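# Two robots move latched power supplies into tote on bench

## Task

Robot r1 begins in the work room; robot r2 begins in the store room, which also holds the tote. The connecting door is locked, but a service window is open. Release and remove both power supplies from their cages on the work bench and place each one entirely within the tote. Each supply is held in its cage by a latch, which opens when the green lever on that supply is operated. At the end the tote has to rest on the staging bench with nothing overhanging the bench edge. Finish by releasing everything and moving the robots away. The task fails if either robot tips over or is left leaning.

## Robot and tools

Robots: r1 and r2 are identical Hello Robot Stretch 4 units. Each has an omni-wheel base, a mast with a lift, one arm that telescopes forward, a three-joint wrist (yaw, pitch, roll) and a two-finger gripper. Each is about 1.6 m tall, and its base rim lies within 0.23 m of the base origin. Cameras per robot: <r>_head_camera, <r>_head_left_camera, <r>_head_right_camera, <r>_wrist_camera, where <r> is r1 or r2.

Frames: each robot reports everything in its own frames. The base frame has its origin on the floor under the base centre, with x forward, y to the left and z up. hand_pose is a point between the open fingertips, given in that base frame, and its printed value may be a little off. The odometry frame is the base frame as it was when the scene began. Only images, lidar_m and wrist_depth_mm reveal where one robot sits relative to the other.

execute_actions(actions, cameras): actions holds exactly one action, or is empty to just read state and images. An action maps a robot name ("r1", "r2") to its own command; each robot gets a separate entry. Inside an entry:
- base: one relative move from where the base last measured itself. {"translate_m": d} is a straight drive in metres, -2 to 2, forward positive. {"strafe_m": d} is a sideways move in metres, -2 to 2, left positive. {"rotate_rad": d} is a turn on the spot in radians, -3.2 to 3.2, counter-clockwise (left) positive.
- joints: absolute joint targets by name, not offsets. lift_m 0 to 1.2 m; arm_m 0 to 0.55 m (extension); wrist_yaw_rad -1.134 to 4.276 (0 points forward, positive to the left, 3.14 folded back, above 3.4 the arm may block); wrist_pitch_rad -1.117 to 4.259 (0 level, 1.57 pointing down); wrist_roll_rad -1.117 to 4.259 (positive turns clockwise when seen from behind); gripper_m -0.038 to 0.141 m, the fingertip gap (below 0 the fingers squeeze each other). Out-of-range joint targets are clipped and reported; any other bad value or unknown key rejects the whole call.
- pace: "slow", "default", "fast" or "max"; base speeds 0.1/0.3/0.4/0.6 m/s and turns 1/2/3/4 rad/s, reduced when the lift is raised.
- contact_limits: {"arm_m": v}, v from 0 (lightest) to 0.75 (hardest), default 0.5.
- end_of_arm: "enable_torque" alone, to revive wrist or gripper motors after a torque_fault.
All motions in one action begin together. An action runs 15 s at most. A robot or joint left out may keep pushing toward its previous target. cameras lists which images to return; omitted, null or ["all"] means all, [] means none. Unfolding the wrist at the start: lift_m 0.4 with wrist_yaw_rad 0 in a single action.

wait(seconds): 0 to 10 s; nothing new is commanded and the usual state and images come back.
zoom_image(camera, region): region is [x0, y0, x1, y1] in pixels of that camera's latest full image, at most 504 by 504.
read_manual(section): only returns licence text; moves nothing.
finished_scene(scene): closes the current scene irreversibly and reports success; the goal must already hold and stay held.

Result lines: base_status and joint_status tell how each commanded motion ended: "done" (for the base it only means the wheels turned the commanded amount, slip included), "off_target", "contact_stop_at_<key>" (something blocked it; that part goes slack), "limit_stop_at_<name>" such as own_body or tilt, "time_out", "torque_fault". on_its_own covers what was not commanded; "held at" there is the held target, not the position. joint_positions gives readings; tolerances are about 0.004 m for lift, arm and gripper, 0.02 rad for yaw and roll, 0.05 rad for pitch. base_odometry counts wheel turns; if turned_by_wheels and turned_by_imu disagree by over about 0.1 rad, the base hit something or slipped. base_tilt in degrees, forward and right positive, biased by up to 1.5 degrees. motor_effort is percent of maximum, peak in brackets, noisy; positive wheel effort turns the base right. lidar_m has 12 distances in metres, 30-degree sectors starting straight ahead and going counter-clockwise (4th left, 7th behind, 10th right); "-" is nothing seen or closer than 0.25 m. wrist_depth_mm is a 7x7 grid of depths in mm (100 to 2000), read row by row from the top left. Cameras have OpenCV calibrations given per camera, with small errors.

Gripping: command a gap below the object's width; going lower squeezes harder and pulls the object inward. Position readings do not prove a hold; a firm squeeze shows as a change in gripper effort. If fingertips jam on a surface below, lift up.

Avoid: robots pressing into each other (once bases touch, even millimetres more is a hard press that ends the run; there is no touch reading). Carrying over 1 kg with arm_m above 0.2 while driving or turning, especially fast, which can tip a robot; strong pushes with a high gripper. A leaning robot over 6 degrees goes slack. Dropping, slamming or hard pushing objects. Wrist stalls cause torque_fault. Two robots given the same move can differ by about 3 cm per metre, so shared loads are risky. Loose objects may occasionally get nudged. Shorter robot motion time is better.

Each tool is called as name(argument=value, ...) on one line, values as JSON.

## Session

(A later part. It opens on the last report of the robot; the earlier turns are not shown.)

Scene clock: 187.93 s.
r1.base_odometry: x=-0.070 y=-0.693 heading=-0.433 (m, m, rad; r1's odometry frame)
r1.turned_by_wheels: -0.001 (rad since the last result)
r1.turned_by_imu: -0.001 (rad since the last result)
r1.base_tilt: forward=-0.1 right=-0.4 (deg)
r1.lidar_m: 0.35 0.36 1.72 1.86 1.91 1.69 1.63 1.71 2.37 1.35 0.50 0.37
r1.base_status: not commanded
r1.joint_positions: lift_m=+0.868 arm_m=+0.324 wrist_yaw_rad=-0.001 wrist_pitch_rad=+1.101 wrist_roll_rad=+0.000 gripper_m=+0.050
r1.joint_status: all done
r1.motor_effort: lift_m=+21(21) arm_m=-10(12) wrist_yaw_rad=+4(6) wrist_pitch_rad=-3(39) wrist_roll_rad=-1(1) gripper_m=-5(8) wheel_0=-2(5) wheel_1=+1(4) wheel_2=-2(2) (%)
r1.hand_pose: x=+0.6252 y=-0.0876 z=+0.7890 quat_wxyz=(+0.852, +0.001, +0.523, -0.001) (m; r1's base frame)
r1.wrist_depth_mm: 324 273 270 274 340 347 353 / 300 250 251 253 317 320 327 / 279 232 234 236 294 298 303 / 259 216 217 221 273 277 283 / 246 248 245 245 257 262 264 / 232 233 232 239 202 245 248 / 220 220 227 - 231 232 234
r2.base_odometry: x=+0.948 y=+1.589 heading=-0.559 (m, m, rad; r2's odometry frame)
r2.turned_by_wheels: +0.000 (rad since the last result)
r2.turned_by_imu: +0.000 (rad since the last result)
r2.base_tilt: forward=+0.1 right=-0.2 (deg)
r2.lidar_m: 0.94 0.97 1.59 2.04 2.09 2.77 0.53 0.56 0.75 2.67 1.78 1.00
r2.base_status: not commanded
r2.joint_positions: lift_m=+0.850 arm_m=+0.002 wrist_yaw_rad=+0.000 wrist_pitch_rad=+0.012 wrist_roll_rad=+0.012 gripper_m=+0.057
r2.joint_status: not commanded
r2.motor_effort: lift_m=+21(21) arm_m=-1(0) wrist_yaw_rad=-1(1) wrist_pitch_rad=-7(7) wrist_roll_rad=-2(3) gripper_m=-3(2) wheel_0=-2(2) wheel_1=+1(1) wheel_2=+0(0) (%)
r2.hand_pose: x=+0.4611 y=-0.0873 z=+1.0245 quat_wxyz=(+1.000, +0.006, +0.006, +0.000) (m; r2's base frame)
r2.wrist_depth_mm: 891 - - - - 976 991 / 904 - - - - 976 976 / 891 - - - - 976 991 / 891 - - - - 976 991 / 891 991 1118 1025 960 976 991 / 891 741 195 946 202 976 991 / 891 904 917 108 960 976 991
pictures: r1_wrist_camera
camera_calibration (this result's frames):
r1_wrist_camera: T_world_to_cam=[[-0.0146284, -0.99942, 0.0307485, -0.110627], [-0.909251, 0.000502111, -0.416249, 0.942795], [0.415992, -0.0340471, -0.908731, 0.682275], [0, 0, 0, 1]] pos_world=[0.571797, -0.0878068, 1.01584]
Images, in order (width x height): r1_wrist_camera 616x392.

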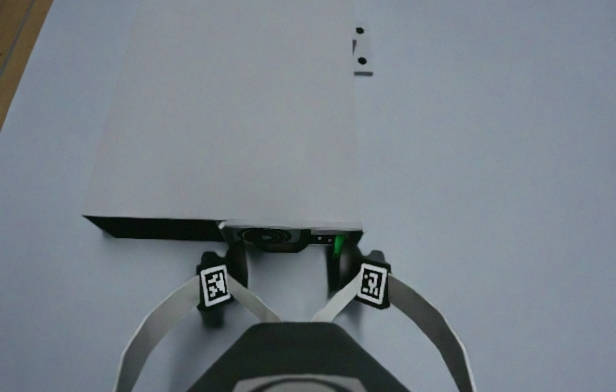

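execute_actions(actions=[{"r1":{"joints":{"arm_m":0.330,"wrist_roll_rad":0.08,"gripper_m":0.045},"pace":"slow"}}], cameras=["r1_wrist_camera"])

zoom_image(camera="r1_wrist_camera", region=[170, 180, 420, 320])

Scene clock: 188.97 s.
r1.base_odometry: x=-0.070 y=-0.693 heading=-0.433 (m, m, rad; r1's odometry frame)
r1.turned_by_wheels: +0.000 (rad since the last result)
r1.turned_by_imu: +0.000 (rad since the last result)
r1.base_tilt: forward=-0.1 right=-0.4 (deg)
r1.lidar_m: 0.34 0.37 1.73 1.86 1.90 1.71 1.63 1.71 2.35 1.34 0.50 0.35
r1.base_status: not commanded
r1.joint_positions: lift_m=+0.868 arm_m=+0.328 wrist_yaw_rad=-0.003 wrist_pitch_rad=+1.105 wrist_roll_rad=+0.080 gripper_m=+0.045
r1.joint_status: all done
r1.motor_effort: lift_m=+21(21) arm_m=+11(10) wrist_yaw_rad=+7(9) wrist_pitch_rad=-17(17) wrist_roll_rad=+0(1) gripper_m=-5(6) wheel_0=-2(3) wheel_1=+0(1) wheel_2=-2(2) (%)
r1.hand_pose: x=+0.6280 y=-0.0878 z=+0.7883 quat_wxyz=(+0.850, +0.035, +0.525, -0.022) (m; r1's base frame)
r1.wrist_depth_mm: 327 270 271 271 334 334 340 / 304 250 250 252 310 312 314 / 285 233 233 234 289 290 291 / 266 217 220 220 270 272 273 / 251 249 216 234 255 257 256 / 236 237 234 240 234 242 242 / 224 225 228 - 230 228 229
r2.base_odometry: x=+0.948 y=+1.589 heading=-0.559 (m, m, rad; r2's odometry frame)
r2.turned_by_wheels: +0.000 (rad since the last result)
r2.turned_by_imu: +0.000 (rad since the last result)
r2.base_tilt: forward=+0.1 right=-0.2 (deg)
r2.lidar_m: 0.93 0.96 1.59 2.06 2.10 2.77 0.52 0.55 0.73 2.68 1.76 0.99
r2.base_status: not commanded
r2.joint_positions: lift_m=+0.850 arm_m=+0.002 wrist_yaw_rad=+0.000 wrist_pitch_rad=+0.012 wrist_roll_rad=+0.012 gripper_m=+0.057
r2.joint_status: not commanded
r2.motor_effort: lift_m=+21(21) arm_m=-1(1) wrist_yaw_rad=-1(1) wrist_pitch_rad=-8(7) wrist_roll_rad=-2(3) gripper_m=-3(3) wheel_0=-2(2) wheel_1=+1(1) wheel_2=+0(0) (%)
r2.hand_pose: x=+0.4611 y=-0.0873 z=+1.0245 quat_wxyz=(+1.000, +0.006, +0.006, +0.000) (m; r2's base frame)
r2.wrist_depth_mm: 891 - - - - 976 976 / 891 - - - - 976 991 / 891 - - - - 976 991 / 904 - - - - 976 991 / 904 991 1118 1042 960 960 991 / 878 741 195 946 202 976 991 / 904 917 931 108 960 976 1008
pictures: r1_wrist_camera
camera_calibration (this result's frames):
r1_wrist_camera: T_world_to_cam=[[-0.087143, -0.996185, -0.004691, -0.0370523], [-0.90823, 0.081382, -0.410481, 0.947063], [0.409297, -0.0315101, -0.911857, 0.687394], [0, 0, 0, 1]] pos_world=[0.575574, -0.092325, 1.01538]
Images, in order (width x height): r1_wrist_camera 616x392.

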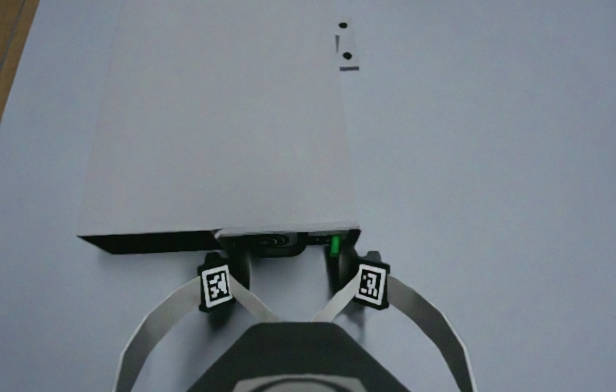

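Region (170, 180, 420, 320) of r1_wrist_camera's 616x392 image, scaled by 2.016; it fills the top 282 rows of this view, and the rest is white.

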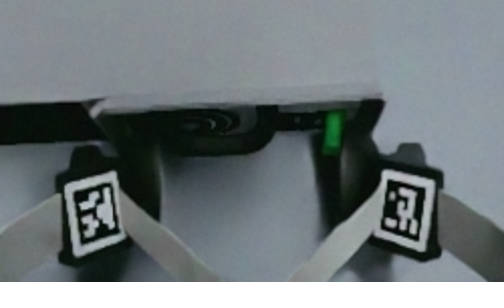

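execute_actions(actions=[{"r1":{"joints":{"arm_m":0.333,"lift_m":0.864,"gripper_m":0.02},"pace":"slow"}}], cameras=[])

execute_actions(actions=[{"r1":{"joints":{"arm_m":0.337,"lift_m":0.856,"gripper_m":-0.01},"pace":"slow"}}], cameras=["r1_wrist_camera"])

zoom_image(camera="r1_wrist_camera", region=[170, 180, 420, 320])

Scene clock: 190.50 s.
r1.base_odometry: x=-0.070 y=-0.693 heading=-0.433 (m, m, rad; r1's odometry frame)
r1.turned_by_wheels: +0.000 (rad since the last result)
r1.turned_by_imu: +0.000 (rad since the last result)
r1.base_tilt: forward=+0.0 right=-0.4 (deg)
r1.lidar_m: 0.33 0.36 1.73 1.86 1.90 1.69 1.62 1.70 2.36 1.37 0.50 0.38
r1.base_status: not commanded
r1.joint_positions: lift_m=+0.864 arm_m=+0.331 wrist_yaw_rad=-0.004 wrist_pitch_rad=+1.107 wrist_roll_rad=+0.080 gripper_m=+0.020
r1.joint_status: all done
r1.motor_effort: lift_m=+18(21) arm_m=+10(13) wrist_yaw_rad=+10(10) wrist_pitch_rad=-20(25) wrist_roll_rad=-1(3) gripper_m=-10(10) wheel_0=-2(3) wheel_1=+1(1) wheel_2=-3(3) (%)
r1.hand_pose: x=+0.6308 y=-0.0880 z=+0.7844 quat_wxyz=(+0.850, +0.035, +0.525, -0.023) (m; r1's base frame)
r1.wrist_depth_mm: 320 262 263 266 325 327 330 / 297 243 243 245 304 306 307 / 278 225 228 229 282 286 286 / 259 211 212 213 264 266 267 / 243 243 221 224 249 250 251 / 231 231 195 233 188 236 236 / 220 219 224 - 224 224 224
r2.base_odometry: x=+0.948 y=+1.589 heading=-0.559 (m, m, rad; r2's odometry frame)
r2.turned_by_wheels: +0.000 (rad since the last result)
r2.turned_by_imu: +0.000 (rad since the last result)
r2.base_tilt: forward=+0.2 right=-0.2 (deg)
r2.lidar_m: 0.91 0.95 1.58 2.06 2.07 2.74 0.55 0.57 0.77 2.65 1.76 1.01
r2.base_status: not commanded
r2.joint_positions: lift_m=+0.850 arm_m=+0.002 wrist_yaw_rad=+0.000 wrist_pitch_rad=+0.012 wrist_roll_rad=+0.012 gripper_m=+0.057
r2.joint_status: not commanded
r2.motor_effort: lift_m=+20(21) arm_m=-1(1) wrist_yaw_rad=-1(1) wrist_pitch_rad=-6(6) wrist_roll_rad=-1(0) gripper_m=-3(3) wheel_0=-2(2) wheel_1=+1(1) wheel_2=+0(0) (%)
r2.hand_pose: x=+0.4611 y=-0.0873 z=+1.0245 quat_wxyz=(+1.000, +0.006, +0.006, +0.000) (m; r2's base frame)
r2.wrist_depth_mm: 904 - - - - 976 991 / 904 - - - - 960 991 / 891 - - - - 960 991 / 904 - - - - 976 991 / 891 976 1118 1025 960 976 991 / 891 741 195 931 202 976 991 / 891 904 917 108 946 976 976
pictures: none
No camera images: the call's "cameras" was empty. Leave "cameras" out to get every camera's image.

Scene clock: 191.90 s.
r1.base_odometry: x=-0.071 y=-0.693 heading=-0.434 (m, m, rad; r1's odometry frame)
r1.turned_by_wheels: +0.000 (rad since the last result)
r1.turned_by_imu: +0.000 (rad since the last result)
r1.base_tilt: forward=-0.1 right=-0.4 (deg)
r1.lidar_m: 0.34 0.36 1.70 1.85 1.87 1.69 1.63 1.71 2.36 1.38 0.51 0.36
r1.base_status: not commanded
r1.joint_positions: lift_m=+0.856 arm_m=+0.335 wrist_yaw_rad=-0.008 wrist_pitch_rad=+1.109 wrist_roll_rad=+0.080 gripper_m=-0.009
r1.joint_status: all done
r1.on_its_own: wrist_yaw_rad is at rest, and its effort (+22) is outside its rest range (-13 to +13); wrist_pitch_rad is at rest, and its effort (-26) is outside its rest range (-23 to +23)
r1.motor_effort: lift_m=+17(18) arm_m=+11(12) wrist_yaw_rad=+22(24) wrist_pitch_rad=-26(30) wrist_roll_rad=-1(2) gripper_m=-16(17) wheel_0=-3(3) wheel_1=+1(1) wheel_2=-7(7) (%)
r1.hand_pose: x=+0.6337 y=-0.0885 z=+0.7763 quat_wxyz=(+0.849, +0.036, +0.526, -0.025) (m; r1's base frame)
r1.wrist_depth_mm: 307 252 252 256 314 317 320 / 289 233 235 236 294 297 298 / 266 217 218 220 274 277 278 / 249 203 205 206 257 259 259 / 233 235 211 215 242 243 245 / 224 224 188 224 186 229 229 / 213 211 216 - 218 217 218
r2.base_odometry: x=+0.948 y=+1.589 heading=-0.559 (m, m, rad; r2's odometry frame)
r2.turned_by_wheels: +0.000 (rad since the last result)
r2.turned_by_imu: +0.000 (rad since the last result)
r2.base_tilt: forward=+0.1 right=-0.2 (deg)
r2.lidar_m: 0.93 0.96 1.53 2.06 2.11 2.78 0.53 0.54 0.75 2.66 1.78 0.99
r2.base_status: not commanded
r2.joint_positions: lift_m=+0.850 arm_m=+0.002 wrist_yaw_rad=+0.000 wrist_pitch_rad=+0.012 wrist_roll_rad=+0.012 gripper_m=+0.057
r2.joint_status: not commanded
r2.motor_effort: lift_m=+21(21) arm_m=+0(1) wrist_yaw_rad=-1(1) wrist_pitch_rad=-7(6) wrist_roll_rad=-4(3) gripper_m=-3(2) wheel_0=-2(2) wheel_1=+1(1) wheel_2=+0(0) (%)
r2.hand_pose: x=+0.4611 y=-0.0873 z=+1.0245 quat_wxyz=(+1.000, +0.006, +0.006, +0.000) (m; r2's base frame)
r2.wrist_depth_mm: 891 - - - - 976 991 / 891 - - - - 976 976 / 891 - - - - 976 991 / 904 - - - - 976 991 / 891 976 1118 1025 960 976 976 / 891 741 195 931 202 960 991 / 904 917 931 108 960 976 991
pictures: r1_wrist_camera
camera_calibration (this result's frames):
r1_wrist_camera: T_world_to_cam=[[-0.0927055, -0.995682, -0.00479493, -0.0335771], [-0.909042, 0.0866016, -0.407606, 0.946065], [0.406261, -0.0334285, -0.913145, 0.676783], [0, 0, 0, 1]] pos_world=[0.58195, -0.092739, 1.00346]
Images, in order (width x height): r1_wrist_camera 616x392.

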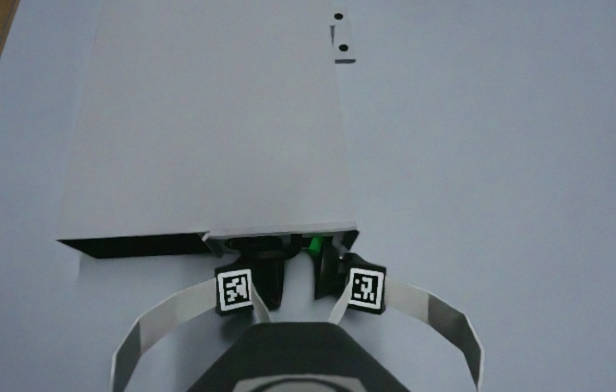

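Region (170, 180, 420, 320) of r1_wrist_camera's 616x392 image, scaled by 2.016; it fills the top 282 rows of this view, and the rest is white.

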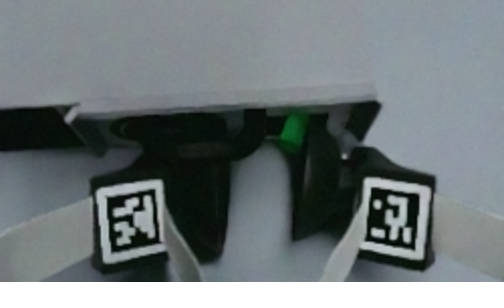

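execute_actions(actions=[{"r1":{"joints":{"arm_m":0.31,"lift_m":0.862,"gripper_m":0.014},"pace":"slow"}}], cameras=[])

execute_actions(actions=[{"r1":{"base":{"strafe_m":0.015},"joints":{"arm_m":0.19,"lift_m":0.87}}}], cameras=[])

execute_actions(actions=[{"r1":{"joints":{"wrist_pitch_rad":0.6,"wrist_roll_rad":1.57,"wrist_yaw_rad":-0.05}}}], cameras=[])

execute_actions(actions=[{"r1":{"joints":{"arm_m":0.21,"lift_m":0.807},"pace":"slow"}}], cameras=["r1_wrist_camera"])

Scene clock: 194.23 s.
r1.base_odometry: x=-0.070 y=-0.693 heading=-0.433 (m, m, rad; r1's odometry frame)
r1.turned_by_wheels: +0.001 (rad since the last result)
r1.turned_by_imu: +0.001 (rad since the last result)
r1.base_tilt: forward=+0.0 right=-0.4 (deg)
r1.lidar_m: 0.33 0.35 1.73 1.85 1.90 1.70 1.63 1.71 2.39 1.36 0.50 0.37
r1.base_status: not commanded
r1.joint_positions: lift_m=+0.862 arm_m=+0.312 wrist_yaw_rad=+0.000 wrist_pitch_rad=+1.101 wrist_roll_rad=+0.080 gripper_m=+0.014
r1.joint_status: all done
r1.motor_effort: lift_m=+23(27) arm_m=-9(9) wrist_yaw_rad=+0(22) wrist_pitch_rad=-2(30) wrist_roll_rad=-3(1) gripper_m=-5(16) wheel_0=+0(8) wheel_1=+2(2) wheel_2=+0(8) (%)
r1.hand_pose: x=+0.6132 y=-0.0874 z=+0.7828 quat_wxyz=(+0.852, +0.034, +0.523, -0.021) (m; r1's base frame)
r1.wrist_depth_mm: 324 264 263 266 327 329 332 / 300 244 244 245 304 307 307 / 278 227 227 228 282 286 286 / 260 216 216 220 266 265 266 / 244 246 247 242 250 250 250 / 230 232 190 196 187 235 236 / 220 216 223 - 221 221 224
r2.base_odometry: x=+0.948 y=+1.589 heading=-0.559 (m, m, rad; r2's odometry frame)
r2.turned_by_wheels: +0.000 (rad since the last result)
r2.turned_by_imu: +0.001 (rad since the last result)
r2.base_tilt: forward=+0.1 right=-0.2 (deg)
r2.lidar_m: 0.94 0.94 1.60 2.05 2.11 2.79 0.52 0.54 0.74 2.68 1.79 1.00
r2.base_status: not commanded
r2.joint_positions: lift_m=+0.850 arm_m=+0.002 wrist_yaw_rad=+0.000 wrist_pitch_rad=+0.012 wrist_roll_rad=+0.012 gripper_m=+0.057
r2.joint_status: not commanded
r2.motor_effort: lift_m=+21(21) arm_m=+0(1) wrist_yaw_rad=-1(1) wrist_pitch_rad=-6(7) wrist_roll_rad=-2(1) gripper_m=-3(2) wheel_0=-2(2) wheel_1=+1(1) wheel_2=+0(0) (%)
r2.hand_pose: x=+0.4611 y=-0.0873 z=+1.0245 quat_wxyz=(+1.000, +0.006, +0.006, +0.000) (m; r2's base frame)
r2.wrist_depth_mm: 891 - - - - 976 991 / 891 - - - - 960 991 / 891 - - - - 976 991 / 891 - - - - 976 991 / 891 991 1118 1042 960 960 991 / 891 741 194 946 202 960 976 / 891 917 917 108 960 960 976
pictures: none
No camera images: the call's "cameras" was empty. Leave "cameras" out to get every camera's image.

Scene clock: 195.60 s.
r1.base_odometry: x=-0.064 y=-0.679 heading=-0.433 (m, m, rad; r1's odometry frame)
r1.turned_by_wheels: +0.000 (rad since the last result)
r1.turned_by_imu: +0.000 (rad since the last result)
r1.base_tilt: forward=-0.1 right=-0.3 (deg)
r1.lidar_m: 0.35 0.36 1.69 1.84 1.86 1.70 1.63 1.71 2.37 1.34 0.51 0.35
r1.base_status: done
r1.joint_positions: lift_m=+0.870 arm_m=+0.192 wrist_yaw_rad=+0.000 wrist_pitch_rad=+1.101 wrist_roll_rad=+0.080 gripper_m=+0.014
r1.joint_status: all done
r1.motor_effort: lift_m=+23(23) arm_m=-9(9) wrist_yaw_rad=-1(3) wrist_pitch_rad=-3(4) wrist_roll_rad=-1(2) gripper_m=-3(5) wheel_0=+0(7) wheel_1=+1(7) wheel_2=+0(1) (%)
r1.hand_pose: x=+0.4931 y=-0.0874 z=+0.7908 quat_wxyz=(+0.852, +0.034, +0.523, -0.021) (m; r1's base frame)
r1.wrist_depth_mm: 343 325 276 277 340 340 343 / 315 307 309 301 315 317 319 / 289 290 290 293 293 294 297 / 270 271 273 272 274 276 276 / 254 255 256 255 258 258 259 / 239 240 190 196 186 243 244 / 226 225 230 - 229 230 230
r2.base_odometry: x=+0.948 y=+1.589 heading=-0.559 (m, m, rad; r2's odometry frame)
r2.turned_by_wheels: +0.000 (rad since the last result)
r2.turned_by_imu: +0.000 (rad since the last result)
r2.base_tilt: forward=+0.1 right=-0.2 (deg)
r2.lidar_m: 0.93 0.98 1.59 2.05 2.11 2.75 0.52 0.55 0.74 2.66 1.80 1.01
r2.base_status: not commanded
r2.joint_positions: lift_m=+0.850 arm_m=+0.002 wrist_yaw_rad=+0.000 wrist_pitch_rad=+0.012 wrist_roll_rad=+0.012 gripper_m=+0.057
r2.joint_status: not commanded
r2.motor_effort: lift_m=+21(21) arm_m=-1(0) wrist_yaw_rad=-1(1) wrist_pitch_rad=-6(6) wrist_roll_rad=-2(3) gripper_m=-1(3) wheel_0=-2(2) wheel_1=+1(1) wheel_2=+0(0) (%)
r2.hand_pose: x=+0.4611 y=-0.0873 z=+1.0245 quat_wxyz=(+1.000, +0.006, +0.006, +0.000) (m; r2's base frame)
r2.wrist_depth_mm: 904 - - - - 976 991 / 891 - - - - 960 976 / 891 - - - - 960 991 / 891 - - - - 976 991 / 891 991 1138 1025 960 976 991 / 891 741 195 946 202 976 976 / 904 904 917 108 960 976 991
pictures: none
No camera images: the call's "cameras" was empty. Leave "cameras" out to get every camera's image.

Scene clock: 197.03 s.
r1.base_odometry: x=-0.064 y=-0.679 heading=-0.433 (m, m, rad; r1's odometry frame)
r1.turned_by_wheels: +0.000 (rad since the last result)
r1.turned_by_imu: +0.000 (rad since the last result)
r1.base_tilt: forward=+0.0 right=-0.4 (deg)
r1.lidar_m: 0.32 0.38 1.70 1.83 1.88 1.69 1.63 1.72 2.40 1.37 0.50 0.37
r1.base_status: not commanded
r1.joint_positions: lift_m=+0.870 arm_m=+0.192 wrist_yaw_rad=-0.050 wrist_pitch_rad=+0.602 wrist_roll_rad=+1.570 gripper_m=+0.014
r1.joint_status: all done
r1.motor_effort: lift_m=+22(23) arm_m=-9(9) wrist_yaw_rad=-3(2) wrist_pitch_rad=-6(7) wrist_roll_rad=+0(4) gripper_m=-4(5) wheel_0=+1(0) wheel_1=+1(1) wheel_2=+1(0) (%)
r1.hand_pose: x=+0.5956 y=-0.0991 z=+0.8846 quat_wxyz=(+0.670, +0.680, +0.193, -0.226) (m; r1's base frame)
r1.wrist_depth_mm: - - 564 394 304 245 215 / - - 564 394 304 248 216 / - - 564 399 309 249 217 / - - 496 353 307 250 218 / - - 466 314 309 251 218 / - - 189 209 186 250 218 / - - - - 301 236 218
r2.base_odometry: x=+0.948 y=+1.589 heading=-0.559 (m, m, rad; r2's odometry frame)
r2.turned_by_wheels: +0.000 (rad since the last result)
r2.turned_by_imu: +0.000 (rad since the last result)
r2.base_tilt: forward=+0.1 right=-0.2 (deg)
r2.lidar_m: 0.93 0.95 1.56 2.07 2.10 2.77 0.53 0.56 0.77 2.67 1.76 1.00
r2.base_status: not commanded
r2.joint_positions: lift_m=+0.850 arm_m=+0.002 wrist_yaw_rad=+0.000 wrist_pitch_rad=+0.012 wrist_roll_rad=+0.012 gripper_m=+0.057
r2.joint_status: not commanded
r2.motor_effort: lift_m=+21(21) arm_m=+0(0) wrist_yaw_rad=-1(1) wrist_pitch_rad=-6(7) wrist_roll_rad=-1(3) gripper_m=-3(4) wheel_0=-2(2) wheel_1=+1(1) wheel_2=+0(0) (%)
r2.hand_pose: x=+0.4611 y=-0.0873 z=+1.0245 quat_wxyz=(+1.000, +0.006, +0.006, +0.000) (m; r2's base frame)
r2.wrist_depth_mm: 891 - - - - 960 976 / 891 - - - - 976 991 / 891 - - - - 976 991 / 891 - - - - 976 991 / 891 991 1118 1025 960 976 991 / 891 732 195 946 202 976 991 / 891 917 917 108 960 976 976
pictures: none
No camera images: the call's "cameras" was empty. Leave "cameras" out to get every camera's image.

Scene clock: 198.43 s.
r1.base_odometry: x=-0.064 y=-0.679 heading=-0.433 (m, m, rad; r1's odometry frame)
r1.turned_by_wheels: +0.000 (rad since the last result)
r1.turned_by_imu: +0.000 (rad since the last result)
r1.base_tilt: forward=-0.1 right=-0.4 (deg)
r1.lidar_m: 0.34 0.37 1.70 1.83 1.86 1.71 1.62 1.70 2.37 1.33 0.48 0.37
r1.base_status: not commanded
r1.joint_positions: lift_m=+0.807 arm_m=+0.208 wrist_yaw_rad=-0.050 wrist_pitch_rad=+0.602 wrist_roll_rad=+1.570 gripper_m=+0.014
r1.joint_status: all done
r1.motor_effort: lift_m=+18(20) arm_m=+9(7) wrist_yaw_rad=-2(3) wrist_pitch_rad=-8(8) wrist_roll_rad=+0(1) gripper_m=-5(6) wheel_0=+0(1) wheel_1=+1(1) wheel_2=+1(1) (%)
r1.hand_pose: x=+0.6124 y=-0.0992 z=+0.8220 quat_wxyz=(+0.670, +0.680, +0.193, -0.226) (m; r1's base frame)
r1.wrist_depth_mm: - - 421 296 228 185 - / - - 421 296 229 185 164 / - - 424 298 230 187 165 / - - 364 276 230 187 166 / - - 322 255 231 187 166 / - - 189 208 186 187 166 / - - 480 - 224 178 -
r2.base_odometry: x=+0.948 y=+1.589 heading=-0.559 (m, m, rad; r2's odometry frame)
r2.turned_by_wheels: +0.000 (rad since the last result)
r2.turned_by_imu: +0.000 (rad since the last result)
r2.base_tilt: forward=+0.2 right=-0.2 (deg)
r2.lidar_m: 0.92 0.98 1.60 2.04 2.12 2.78 0.54 0.52 0.74 2.66 1.78 1.00
r2.base_status: not commanded
r2.joint_positions: lift_m=+0.850 arm_m=+0.002 wrist_yaw_rad=+0.000 wrist_pitch_rad=+0.012 wrist_roll_rad=+0.012 gripper_m=+0.057
r2.joint_status: not commanded
r2.motor_effort: lift_m=+21(21) arm_m=+0(0) wrist_yaw_rad=-1(1) wrist_pitch_rad=-6(6) wrist_roll_rad=-3(0) gripper_m=-3(3) wheel_0=-2(2) wheel_1=+1(1) wheel_2=+0(0) (%)
r2.hand_pose: x=+0.4611 y=-0.0873 z=+1.0245 quat_wxyz=(+1.000, +0.006, +0.006, +0.000) (m; r2's base frame)
r2.wrist_depth_mm: 904 - - - - 960 991 / 891 - - - - 976 991 / 891 - - - - 976 991 / 904 - - - - 976 976 / 904 991 1118 1025 960 976 991 / 891 741 195 931 202 976 991 / 904 904 931 108 960 976 976
pictures: r1_wrist_camera
camera_calibration (this result's frames):
r1_wrist_camera: T_world_to_cam=[[-0.593062, 0.0259989, -0.804737, 1.01929], [0.0149639, 0.999662, 0.0212686, 0.118387], [0.805018, 0.000571576, -0.59325, 0.223148], [0, 0, 0, 1]] pos_world=[0.423093, -0.144975, 0.950125]
Images, in order (width x height): r1_wrist_camera 616x392.

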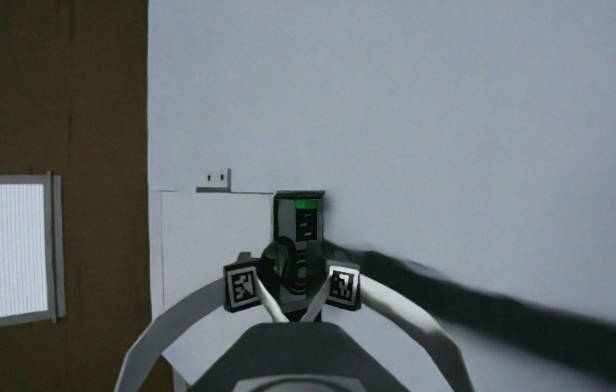

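execute_actions(actions=[{"r1":{"joints":{"arm_m":0.223,"lift_m":0.797},"pace":"slow"}}], cameras=["r1_wrist_camera"])

zoom_image(camera="r1_wrist_camera", region=[190, 170, 390, 320])

Scene clock: 199.70 s.
r1.base_odometry: x=-0.064 y=-0.679 heading=-0.433 (m, m, rad; r1's odometry frame)
r1.turned_by_wheels: +0.000 (rad since the last result)
r1.turned_by_imu: +0.000 (rad since the last result)
r1.base_tilt: forward=-0.1 right=-0.4 (deg)
r1.lidar_m: 0.35 0.36 1.71 1.84 1.90 1.69 1.62 1.72 2.35 1.36 0.51 0.37
r1.base_status: not commanded
r1.joint_positions: lift_m=+0.797 arm_m=+0.221 wrist_yaw_rad=-0.051 wrist_pitch_rad=+0.603 wrist_roll_rad=+1.570 gripper_m=+0.014
r1.joint_status: all done
r1.motor_effort: lift_m=+18(19) arm_m=+10(10) wrist_yaw_rad=+0(2) wrist_pitch_rad=-10(9) wrist_roll_rad=+1(1) gripper_m=-4(5) wheel_0=+1(1) wheel_1=+1(1) wheel_2=+0(0) (%)
r1.hand_pose: x=+0.6250 y=-0.0994 z=+0.8119 quat_wxyz=(+0.670, +0.680, +0.193, -0.227) (m; r1's base frame)
r1.wrist_depth_mm: - - 397 278 216 174 - / - - 397 281 216 175 155 / - - 397 282 216 176 156 / - - 338 260 218 177 157 / - - 297 247 218 177 157 / - - 189 195 186 178 157 / - - 345 - 212 167 -
r2.base_odometry: x=+0.948 y=+1.589 heading=-0.559 (m, m, rad; r2's odometry frame)
r2.turned_by_wheels: +0.000 (rad since the last result)
r2.turned_by_imu: +0.000 (rad since the last result)
r2.base_tilt: forward=+0.1 right=-0.2 (deg)
r2.lidar_m: 0.91 0.96 1.56 2.05 2.12 2.78 0.52 0.55 0.77 2.66 1.79 1.01
r2.base_status: not commanded
r2.joint_positions: lift_m=+0.850 arm_m=+0.002 wrist_yaw_rad=+0.000 wrist_pitch_rad=+0.012 wrist_roll_rad=+0.012 gripper_m=+0.057
r2.joint_status: not commanded
r2.motor_effort: lift_m=+21(21) arm_m=+0(1) wrist_yaw_rad=-1(1) wrist_pitch_rad=-7(6) wrist_roll_rad=-1(2) gripper_m=-3(3) wheel_0=-2(2) wheel_1=+1(1) wheel_2=+0(0) (%)
r2.hand_pose: x=+0.4611 y=-0.0873 z=+1.0245 quat_wxyz=(+1.000, +0.006, +0.006, +0.000) (m; r2's base frame)
r2.wrist_depth_mm: 891 - - - - 976 991 / 891 - - - - 960 991 / 904 - - - - 976 991 / 891 - - - - 991 991 / 904 976 1118 1025 946 976 991 / 891 741 195 946 203 976 991 / 904 904 931 108 960 976 991
pictures: r1_wrist_camera
camera_calibration (this result's frames):
r1_wrist_camera: T_world_to_cam=[[-0.593599, 0.0265679, -0.804322, 1.01867], [0.0158875, 0.999647, 0.0212946, 0.11802], [0.804604, -0.000138212, -0.593812, 0.207595], [0, 0, 0, 1]] pos_world=[0.435774, -0.145013, 0.940096]
Images, in order (width x height): r1_wrist_camera 616x392.

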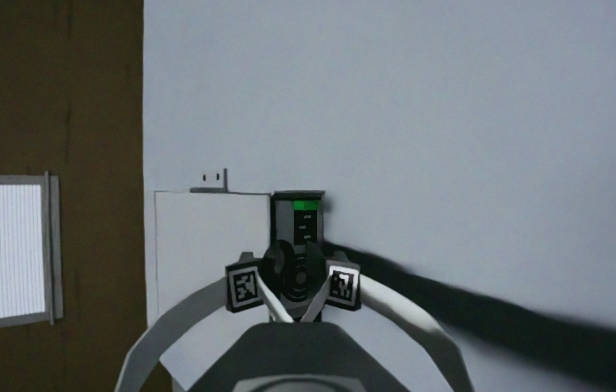

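Region (190, 170, 390, 320) of r1_wrist_camera's 616x392 image, scaled by 2.520; it fills the top 378 rows of this view, and the rest is white.

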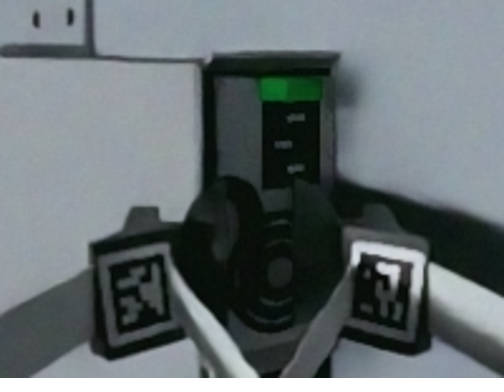

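execute_actions(actions=[{"r1":{"joints":{"arm_m":0.227,"gripper_m":-0.005},"pace":"slow"}}], cameras=[])

execute_actions(actions=[{"r1":{"joints":{"arm_m":0.233,"lift_m":0.792,"gripper_m":-0.038},"pace":"slow"}}], cameras=["r1_wrist_camera"])

zoom_image(camera="r1_wrist_camera", region=[190, 170, 390, 320])

execute_actions(actions=[{"r1":{"joints":{"arm_m":0.224},"pace":"slow"}}], cameras=["r1_wrist_camera"])

zoom_image(camera="r1_wrist_camera", region=[190, 170, 390, 320])

Scene clock: 201.00 s.
r1.base_odometry: x=-0.064 y=-0.679 heading=-0.433 (m, m, rad; r1's odometry frame)
r1.turned_by_wheels: +0.000 (rad since the last result)
r1.turned_by_imu: +0.000 (rad since the last result)
r1.base_tilt: forward=-0.1 right=-0.4 (deg)
r1.lidar_m: 0.33 0.37 1.70 1.84 1.87 1.69 1.62 1.70 2.37 1.36 0.49 0.37
r1.base_status: not commanded
r1.joint_positions: lift_m=+0.797 arm_m=+0.225 wrist_yaw_rad=-0.050 wrist_pitch_rad=+0.603 wrist_roll_rad=+1.570 gripper_m=-0.005
r1.joint_status: all done
r1.motor_effort: lift_m=+18(18) arm_m=+8(11) wrist_yaw_rad=+0(4) wrist_pitch_rad=-9(10) wrist_roll_rad=-1(1) gripper_m=-12(12) wheel_0=+1(1) wheel_1=+1(1) wheel_2=+1(0) (%)
r1.hand_pose: x=+0.6293 y=-0.0992 z=+0.8118 quat_wxyz=(+0.670, +0.680, +0.193, -0.227) (m; r1's base frame)
r1.wrist_depth_mm: - - 397 277 214 175 - / - - 394 278 216 175 155 / - - 397 281 216 175 156 / - - 336 253 218 176 156 / - - 298 231 218 177 156 / - - 186 205 184 177 156 / - - 345 - 211 167 -
r2.base_odometry: x=+0.948 y=+1.589 heading=-0.559 (m, m, rad; r2's odometry frame)
r2.turned_by_wheels: +0.000 (rad since the last result)
r2.turned_by_imu: +0.000 (rad since the last result)
r2.base_tilt: forward=+0.1 right=-0.1 (deg)
r2.lidar_m: 0.92 0.95 1.60 2.05 2.12 2.77 0.53 0.54 0.73 2.68 1.81 1.01
r2.base_status: not commanded
r2.joint_positions: lift_m=+0.850 arm_m=+0.002 wrist_yaw_rad=+0.000 wrist_pitch_rad=+0.012 wrist_roll_rad=+0.012 gripper_m=+0.057
r2.joint_status: not commanded
r2.motor_effort: lift_m=+21(21) arm_m=-1(0) wrist_yaw_rad=-1(1) wrist_pitch_rad=-6(5) wrist_roll_rad=-2(1) gripper_m=-3(3) wheel_0=-2(2) wheel_1=+1(1) wheel_2=+0(0) (%)
r2.hand_pose: x=+0.4611 y=-0.0873 z=+1.0245 quat_wxyz=(+1.000, +0.006, +0.006, +0.000) (m; r2's base frame)
r2.wrist_depth_mm: 891 - - - - 976 991 / 904 - - - - 976 991 / 904 - - - - 976 991 / 891 - - - - 976 991 / 904 991 1138 1025 960 976 991 / 904 741 195 931 202 976 976 / 904 904 917 108 960 976 991
pictures: none
No camera images: the call's "cameras" was empty. Leave "cameras" out to get every camera's image.

Scene clock: 202.30 s.
r1.base_odometry: x=-0.064 y=-0.679 heading=-0.433 (m, m, rad; r1's odometry frame)
r1.turned_by_wheels: +0.000 (rad since the last result)
r1.turned_by_imu: +0.000 (rad since the last result)
r1.base_tilt: forward=-0.1 right=-0.4 (deg)
r1.lidar_m: 0.34 0.35 1.70 1.85 1.88 1.71 1.63 1.70 2.39 1.37 0.51 0.37
r1.base_status: not commanded
r1.joint_positions: lift_m=+0.792 arm_m=+0.231 wrist_yaw_rad=-0.050 wrist_pitch_rad=+0.603 wrist_roll_rad=+1.570 gripper_m=-0.037
r1.joint_status: all done
r1.motor_effort: lift_m=+18(17) arm_m=+9(13) wrist_yaw_rad=+0(7) wrist_pitch_rad=-8(10) wrist_roll_rad=+2(1) gripper_m=-21(20) wheel_0=+1(1) wheel_1=+2(2) wheel_2=-2(2) (%)
r1.hand_pose: x=+0.6352 y=-0.0993 z=+0.8069 quat_wxyz=(+0.670, +0.680, +0.193, -0.227) (m; r1's base frame)
r1.wrist_depth_mm: - - 382 270 208 169 - / - - 387 272 209 170 150 / - - 387 272 211 171 151 / - - 325 247 211 171 152 / - - 286 224 213 172 152 / - - 182 204 181 167 152 / - 585 332 - 206 162 -
r2.base_odometry: x=+0.948 y=+1.589 heading=-0.559 (m, m, rad; r2's odometry frame)
r2.turned_by_wheels: +0.000 (rad since the last result)
r2.turned_by_imu: +0.000 (rad since the last result)
r2.base_tilt: forward=+0.2 right=-0.2 (deg)
r2.lidar_m: 0.92 0.96 1.57 2.03 2.13 2.81 0.51 0.56 0.73 2.66 1.80 0.98
r2.base_status: not commanded
r2.joint_positions: lift_m=+0.850 arm_m=+0.002 wrist_yaw_rad=+0.000 wrist_pitch_rad=+0.012 wrist_roll_rad=+0.012 gripper_m=+0.057
r2.joint_status: not commanded
r2.motor_effort: lift_m=+21(21) arm_m=+0(0) wrist_yaw_rad=-1(1) wrist_pitch_rad=-7(7) wrist_roll_rad=-3(1) gripper_m=-3(3) wheel_0=-2(2) wheel_1=+1(1) wheel_2=+0(0) (%)
r2.hand_pose: x=+0.4611 y=-0.0873 z=+1.0245 quat_wxyz=(+1.000, +0.006, +0.006, +0.000) (m; r2's base frame)
r2.wrist_depth_mm: 891 - - - - 976 991 / 904 - - - - 976 991 / 904 - - - - 976 976 / 904 - - - - 976 976 / 904 991 1118 1025 960 976 991 / 904 741 195 946 202 960 991 / 904 904 931 108 960 976 991
pictures: r1_wrist_camera
camera_calibration (this result's frames):
r1_wrist_camera: T_world_to_cam=[[-0.593592, 0.0263825, -0.804334, 1.02067], [0.0155777, 0.999652, 0.0212929, 0.118092], [0.804616, 0.000109579, -0.593796, 0.196425], [0, 0, 0, 1]] pos_world=[0.445977, -0.145, 0.935084]
Images, in order (width x height): r1_wrist_camera 616x392.

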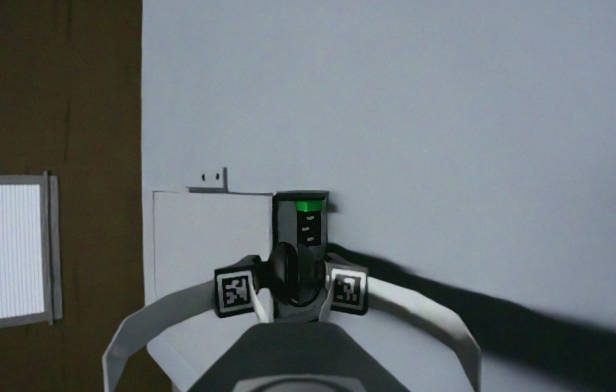

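Region (190, 170, 390, 320) of r1_wrist_camera's 616x392 image, scaled by 2.520; it fills the top 378 rows of this view, and the rest is white.

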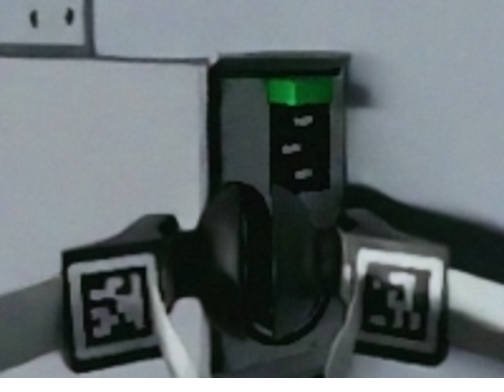

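Scene clock: 203.20 s.
r1.base_odometry: x=-0.064 y=-0.679 heading=-0.433 (m, m, rad; r1's odometry frame)
r1.turned_by_wheels: +0.000 (rad since the last result)
r1.turned_by_imu: +0.000 (rad since the last result)
r1.base_tilt: forward=+0.0 right=-0.3 (deg)
r1.lidar_m: 0.34 0.37 1.71 1.84 1.90 1.70 1.62 1.71 2.36 1.35 0.49 0.36
r1.base_status: not commanded
r1.joint_positions: lift_m=+0.792 arm_m=+0.227 wrist_yaw_rad=-0.046 wrist_pitch_rad=+0.597 wrist_roll_rad=+1.570 gripper_m=-0.037
r1.joint_status: all done
r1.motor_effort: lift_m=+20(21) arm_m=-15(16) wrist_yaw_rad=-11(11) wrist_pitch_rad=+6(8) wrist_roll_rad=+1(0) gripper_m=-28(27) wheel_0=-2(2) wheel_1=+0(1) wheel_2=+3(3) (%)
r1.hand_pose: x=+0.6317 y=-0.0984 z=+0.8079 quat_wxyz=(+0.671, +0.680, +0.193, -0.224) (m; r1's base frame)
r1.wrist_depth_mm: - - 389 272 210 170 - / - - 392 274 211 170 151 / - - 392 274 211 172 151 / - - 330 254 213 172 152 / - - 290 238 213 173 153 / - - 181 200 176 167 153 / - - 338 - 207 163 -
r2.base_odometry: x=+0.948 y=+1.589 heading=-0.559 (m, m, rad; r2's odometry frame)
r2.turned_by_wheels: +0.000 (rad since the last result)
r2.turned_by_imu: +0.000 (rad since the last result)
r2.base_tilt: forward=+0.1 right=-0.2 (deg)
r2.lidar_m: 0.94 0.96 1.56 2.04 2.12 2.76 0.53 0.56 0.73 2.68 1.80 1.00
r2.base_status: not commanded
r2.joint_positions: lift_m=+0.850 arm_m=+0.002 wrist_yaw_rad=+0.000 wrist_pitch_rad=+0.012 wrist_roll_rad=+0.012 gripper_m=+0.057
r2.joint_status: not commanded
r2.motor_effort: lift_m=+21(21) arm_m=+0(0) wrist_yaw_rad=-1(1) wrist_pitch_rad=-6(6) wrist_roll_rad=-1(1) gripper_m=-3(2) wheel_0=-2(2) wheel_1=+1(1) wheel_2=+0(0) (%)
r2.hand_pose: x=+0.4611 y=-0.0873 z=+1.0245 quat_wxyz=(+1.000, +0.006, +0.006, +0.000) (m; r2's base frame)
r2.wrist_depth_mm: 891 - - - - 976 991 / 904 - - - - 976 991 / 891 - - - - 976 991 / 891 - - - - 960 991 / 891 991 1118 1025 960 976 991 / 878 741 195 946 202 976 991 / 904 904 931 108 946 976 991
pictures: r1_wrist_camera
camera_calibration (this result's frames):
r1_wrist_camera: T_world_to_cam=[[-0.589417, 0.0237749, -0.807479, 1.01906], [0.0114075, 0.999712, 0.021108, 0.120007], [0.807749, 0.00323009, -0.589518, 0.194756], [0, 0, 0, 1]] pos_world=[0.441967, -0.14483, 0.935147]
Images, in order (width x height): r1_wrist_camera 616x392.

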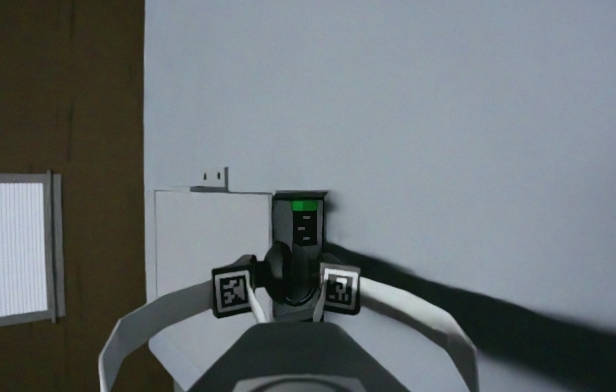

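Region (190, 170, 390, 320) of r1_wrist_camera's 616x392 image, scaled by 2.520; it fills the top 378 rows of this view, and the rest is white.

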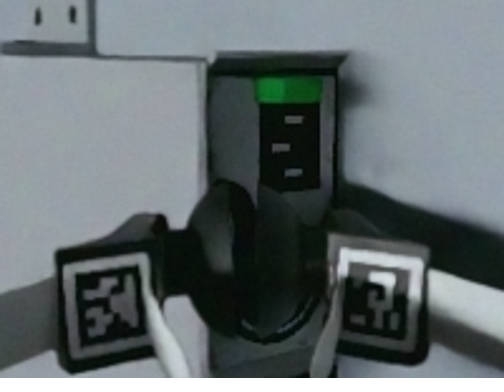

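execute_actions(actions=[{"r1":{"joints":{"arm_m":0.220,"lift_m":0.788},"pace":"slow"}}], cameras=["r1_wrist_camera"])

zoom_image(camera="r1_wrist_camera", region=[190, 170, 390, 320])

Scene clock: 204.00 s.
r1.base_odometry: x=-0.064 y=-0.680 heading=-0.433 (m, m, rad; r1's odometry frame)
r1.turned_by_wheels: +0.000 (rad since the last result)
r1.turned_by_imu: +0.000 (rad since the last result)
r1.base_tilt: forward=+0.0 right=-0.4 (deg)
r1.lidar_m: 0.34 0.37 1.69 1.84 1.85 1.70 1.64 1.69 2.37 1.36 0.50 0.37
r1.base_status: not commanded
r1.joint_positions: lift_m=+0.788 arm_m=+0.223 wrist_yaw_rad=-0.046 wrist_pitch_rad=+0.594 wrist_roll_rad=+1.570 gripper_m=-0.037
r1.joint_status: all done
r1.on_its_own: wrist_yaw_rad is at rest, and its effort (-14) is outside its rest range (-13 to +13)
r1.motor_effort: lift_m=+20(19) arm_m=-15(13) wrist_yaw_rad=-14(13) wrist_pitch_rad=+16(16) wrist_roll_rad=+0(2) gripper_m=-25(25) wheel_0=-2(2) wheel_1=+0(0) wheel_2=+4(4) (%)
r1.hand_pose: x=+0.6284 y=-0.0983 z=+0.8048 quat_wxyz=(+0.672, +0.680, +0.192, -0.222) (m; r1's base frame)
r1.wrist_depth_mm: - - 392 271 208 167 - / - - 389 272 208 168 149 / - - 389 273 210 169 149 / - - 329 252 211 170 150 / - - 287 235 211 170 150 / - - 181 203 173 166 150 / - - 336 - 205 160 -
r2.base_odometry: x=+0.948 y=+1.589 heading=-0.559 (m, m, rad; r2's odometry frame)
r2.turned_by_wheels: +0.000 (rad since the last result)
r2.turned_by_imu: +0.000 (rad since the last result)
r2.base_tilt: forward=+0.2 right=-0.2 (deg)
r2.lidar_m: 0.94 0.96 1.57 2.04 2.12 2.82 0.53 0.57 0.75 2.67 1.78 1.00
r2.base_status: not commanded
r2.joint_positions: lift_m=+0.850 arm_m=+0.002 wrist_yaw_rad=+0.000 wrist_pitch_rad=+0.012 wrist_roll_rad=+0.012 gripper_m=+0.057
r2.joint_status: not commanded
r2.motor_effort: lift_m=+21(21) arm_m=-1(0) wrist_yaw_rad=-1(1) wrist_pitch_rad=-6(7) wrist_roll_rad=-1(2) gripper_m=-2(3) wheel_0=-2(2) wheel_1=+1(1) wheel_2=+0(0) (%)
r2.hand_pose: x=+0.4611 y=-0.0873 z=+1.0245 quat_wxyz=(+1.000, +0.006, +0.006, +0.000) (m; r2's base frame)
r2.wrist_depth_mm: 891 - - - - 960 991 / 891 - - - - 960 976 / 891 - - - - 976 991 / 904 - - - - 976 991 / 878 991 1118 1025 960 976 991 / 891 741 195 946 202 976 991 / 904 904 917 108 960 976 1008
pictures: r1_wrist_camera
camera_calibration (this result's frames):
r1_wrist_camera: T_world_to_cam=[[-0.586572, 0.0232395, -0.809564, 1.01445], [0.0106463, 0.999723, 0.0209845, 0.120554], [0.809827, 0.00369006, -0.586657, 0.192023], [0, 0, 0, 1]] pos_world=[0.43826, -0.144805, 0.931386]
Images, in order (width x height): r1_wrist_camera 616x392.

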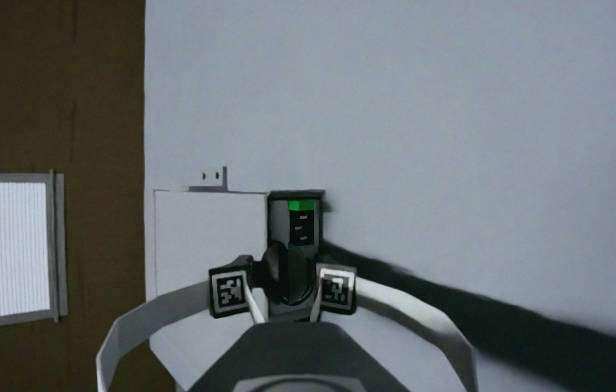

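Region (190, 170, 390, 320) of r1_wrist_camera's 616x392 image, scaled by 2.520; it fills the top 378 rows of this view, and the rest is white.

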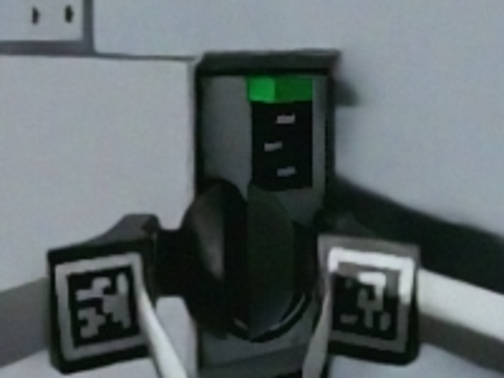

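execute_actions(actions=[{"r1":{"joints":{"arm_m":0.214,"lift_m":0.783},"pace":"slow"}}], cameras=["r1_wrist_camera"])

zoom_image(camera="r1_wrist_camera", region=[190, 170, 390, 320])

Scene clock: 204.90 s.
r1.base_odometry: x=-0.064 y=-0.680 heading=-0.433 (m, m, rad; r1's odometry frame)
r1.turned_by_wheels: +0.000 (rad since the last result)
r1.turned_by_imu: +0.000 (rad since the last result)
r1.base_tilt: forward=+0.0 right=-0.4 (deg)
r1.lidar_m: 0.34 0.36 1.67 1.84 1.89 1.68 1.64 1.71 2.37 1.35 0.51 0.37
r1.base_status: not commanded
r1.joint_positions: lift_m=+0.783 arm_m=+0.217 wrist_yaw_rad=-0.044 wrist_pitch_rad=+0.588 wrist_roll_rad=+1.570 gripper_m=-0.037
r1.joint_status: all done
r1.on_its_own: wrist_yaw_rad is at rest, and its effort (-19) is outside its rest range (-13 to +13); wrist_pitch_rad is at rest, and its effort (+34) is outside its rest range (-23 to +23)
r1.motor_effort: lift_m=+18(19) arm_m=-17(20) wrist_yaw_rad=-19(19) wrist_pitch_rad=+34(34) wrist_roll_rad=+1(3) gripper_m=-27(26) wheel_0=-3(3) wheel_1=+0(0) wheel_2=+5(5) (%)
r1.hand_pose: x=+0.6238 y=-0.0979 z=+0.8014 quat_wxyz=(+0.672, +0.681, +0.190, -0.220) (m; r1's base frame)
r1.wrist_depth_mm: - - 389 268 206 165 - / - - 389 270 206 166 147 / - - 392 272 207 166 147 / - - 327 250 208 167 148 / - - 285 238 208 167 148 / - 603 185 197 177 167 148 / - - 334 - 202 158 -
r2.base_odometry: x=+0.948 y=+1.589 heading=-0.559 (m, m, rad; r2's odometry frame)
r2.turned_by_wheels: +0.000 (rad since the last result)
r2.turned_by_imu: +0.000 (rad since the last result)
r2.base_tilt: forward=+0.1 right=-0.2 (deg)
r2.lidar_m: 0.92 0.97 1.56 2.06 2.10 2.77 0.53 0.55 0.70 2.67 1.76 0.99
r2.base_status: not commanded
r2.joint_positions: lift_m=+0.850 arm_m=+0.002 wrist_yaw_rad=+0.000 wrist_pitch_rad=+0.012 wrist_roll_rad=+0.012 gripper_m=+0.057
r2.joint_status: not commanded
r2.motor_effort: lift_m=+21(21) arm_m=+0(0) wrist_yaw_rad=-1(1) wrist_pitch_rad=-7(6) wrist_roll_rad=-2(2) gripper_m=-2(2) wheel_0=-2(2) wheel_1=+1(1) wheel_2=+0(0) (%)
r2.hand_pose: x=+0.4611 y=-0.0873 z=+1.0245 quat_wxyz=(+1.000, +0.006, +0.006, +0.000) (m; r2's base frame)
r2.wrist_depth_mm: 891 - - - - 976 991 / 904 - - - - 960 991 / 891 - - - - 960 991 / 891 - - - - 960 991 / 891 991 1118 1025 960 976 991 / 891 741 195 931 202 976 991 / 904 917 917 108 960 960 991
pictures: r1_wrist_camera
camera_calibration (this result's frames):
r1_wrist_camera: T_world_to_cam=[[-0.581884, 0.0220646, -0.812972, 1.00863], [0.00884005, 0.999744, 0.0208065, 0.121589], [0.813224, 0.00492025, -0.581931, 0.187929], [0, 0, 0, 1]] pos_world=[0.433005, -0.144737, 0.926822]
Images, in order (width x height): r1_wrist_camera 616x392.

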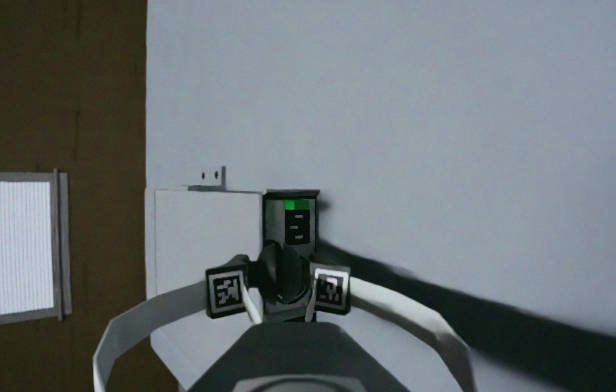

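Region (190, 170, 390, 320) of r1_wrist_camera's 616x392 image, scaled by 2.520; it fills the top 378 rows of this view, and the rest is white.

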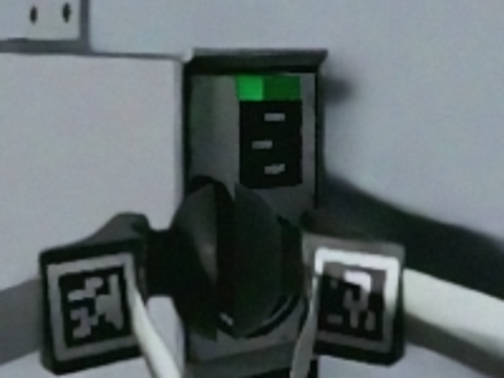

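execute_actions(actions=[{"r1":{"joints":{"arm_m":0.209,"lift_m":0.780},"pace":"slow"}}], cameras=["r1_wrist_camera"])

zoom_image(camera="r1_wrist_camera", region=[190, 170, 390, 320])

Scene clock: 205.87 s.
r1.base_odometry: x=-0.064 y=-0.679 heading=-0.433 (m, m, rad; r1's odometry frame)
r1.turned_by_wheels: +0.000 (rad since the last result)
r1.turned_by_imu: +0.000 (rad since the last result)
r1.base_tilt: forward=-0.1 right=-0.4 (deg)
r1.lidar_m: 0.35 0.38 1.71 1.84 1.88 1.68 1.62 1.69 2.37 1.35 0.50 0.35
r1.base_status: not commanded
r1.joint_positions: lift_m=+0.780 arm_m=+0.211 wrist_yaw_rad=-0.050 wrist_pitch_rad=+0.602 wrist_roll_rad=+1.570 gripper_m=-0.037
r1.joint_status: all done
r1.motor_effort: lift_m=+20(20) arm_m=-9(17) wrist_yaw_rad=-2(22) wrist_pitch_rad=-6(45) wrist_roll_rad=+0(0) gripper_m=-21(27) wheel_0=+0(3) wheel_1=+2(2) wheel_2=+0(7) (%)
r1.hand_pose: x=+0.6146 y=-0.0991 z=+0.7949 quat_wxyz=(+0.670, +0.680, +0.193, -0.226) (m; r1's base frame)
r1.wrist_depth_mm: - - 357 252 195 157 - / - - 357 252 195 158 140 / - - 364 255 196 159 141 / - 569 296 252 197 160 141 / - 455 259 229 197 160 142 / - 462 181 198 175 156 142 / - 549 303 - 191 151 -
r2.base_odometry: x=+0.948 y=+1.589 heading=-0.559 (m, m, rad; r2's odometry frame)
r2.turned_by_wheels: +0.000 (rad since the last result)
r2.turned_by_imu: +0.000 (rad since the last result)
r2.base_tilt: forward=+0.1 right=-0.2 (deg)
r2.lidar_m: 0.93 0.96 1.57 2.05 2.12 2.78 0.55 0.56 0.75 2.66 1.80 1.01
r2.base_status: not commanded
r2.joint_positions: lift_m=+0.850 arm_m=+0.002 wrist_yaw_rad=+0.000 wrist_pitch_rad=+0.012 wrist_roll_rad=+0.012 gripper_m=+0.057
r2.joint_status: not commanded
r2.motor_effort: lift_m=+21(21) arm_m=-1(0) wrist_yaw_rad=-1(1) wrist_pitch_rad=-7(7) wrist_roll_rad=-2(1) gripper_m=-3(4) wheel_0=-2(2) wheel_1=+1(1) wheel_2=+0(0) (%)
r2.hand_pose: x=+0.4611 y=-0.0873 z=+1.0245 quat_wxyz=(+1.000, +0.006, +0.006, +0.000) (m; r2's base frame)
r2.wrist_depth_mm: 904 - - - - 976 991 / 904 - - - - 976 991 / 904 - - - - 991 991 / 891 - - - - 976 991 / 891 991 1118 1042 960 976 991 / 891 741 195 931 202 976 991 / 891 891 917 108 960 976 991
pictures: r1_wrist_camera
camera_calibration (this result's frames):
r1_wrist_camera: T_world_to_cam=[[-0.592755, 0.026047, -0.804961, 0.998822], [0.014948, 0.999661, 0.0213397, 0.11887], [0.805244, 0.000616636, -0.592944, 0.204831], [0, 0, 0, 1]] pos_world=[0.425342, -0.144973, 0.922929]
Images, in order (width x height): r1_wrist_camera 616x392.

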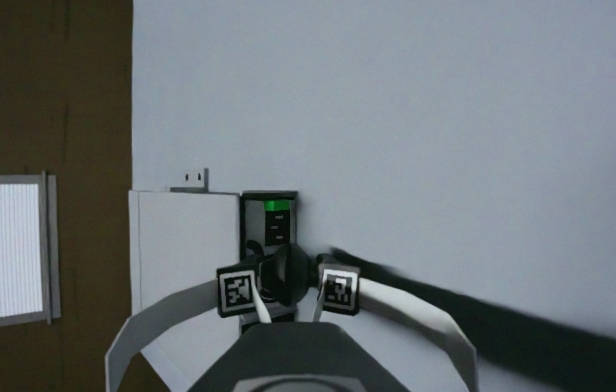

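Region (190, 170, 390, 320) of r1_wrist_camera's 616x392 image, scaled by 2.520; it fills the top 378 rows of this view, and the rest is white.

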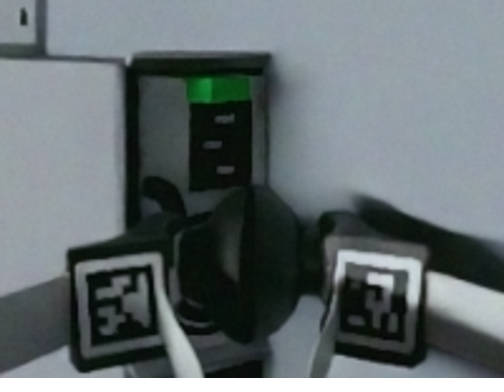

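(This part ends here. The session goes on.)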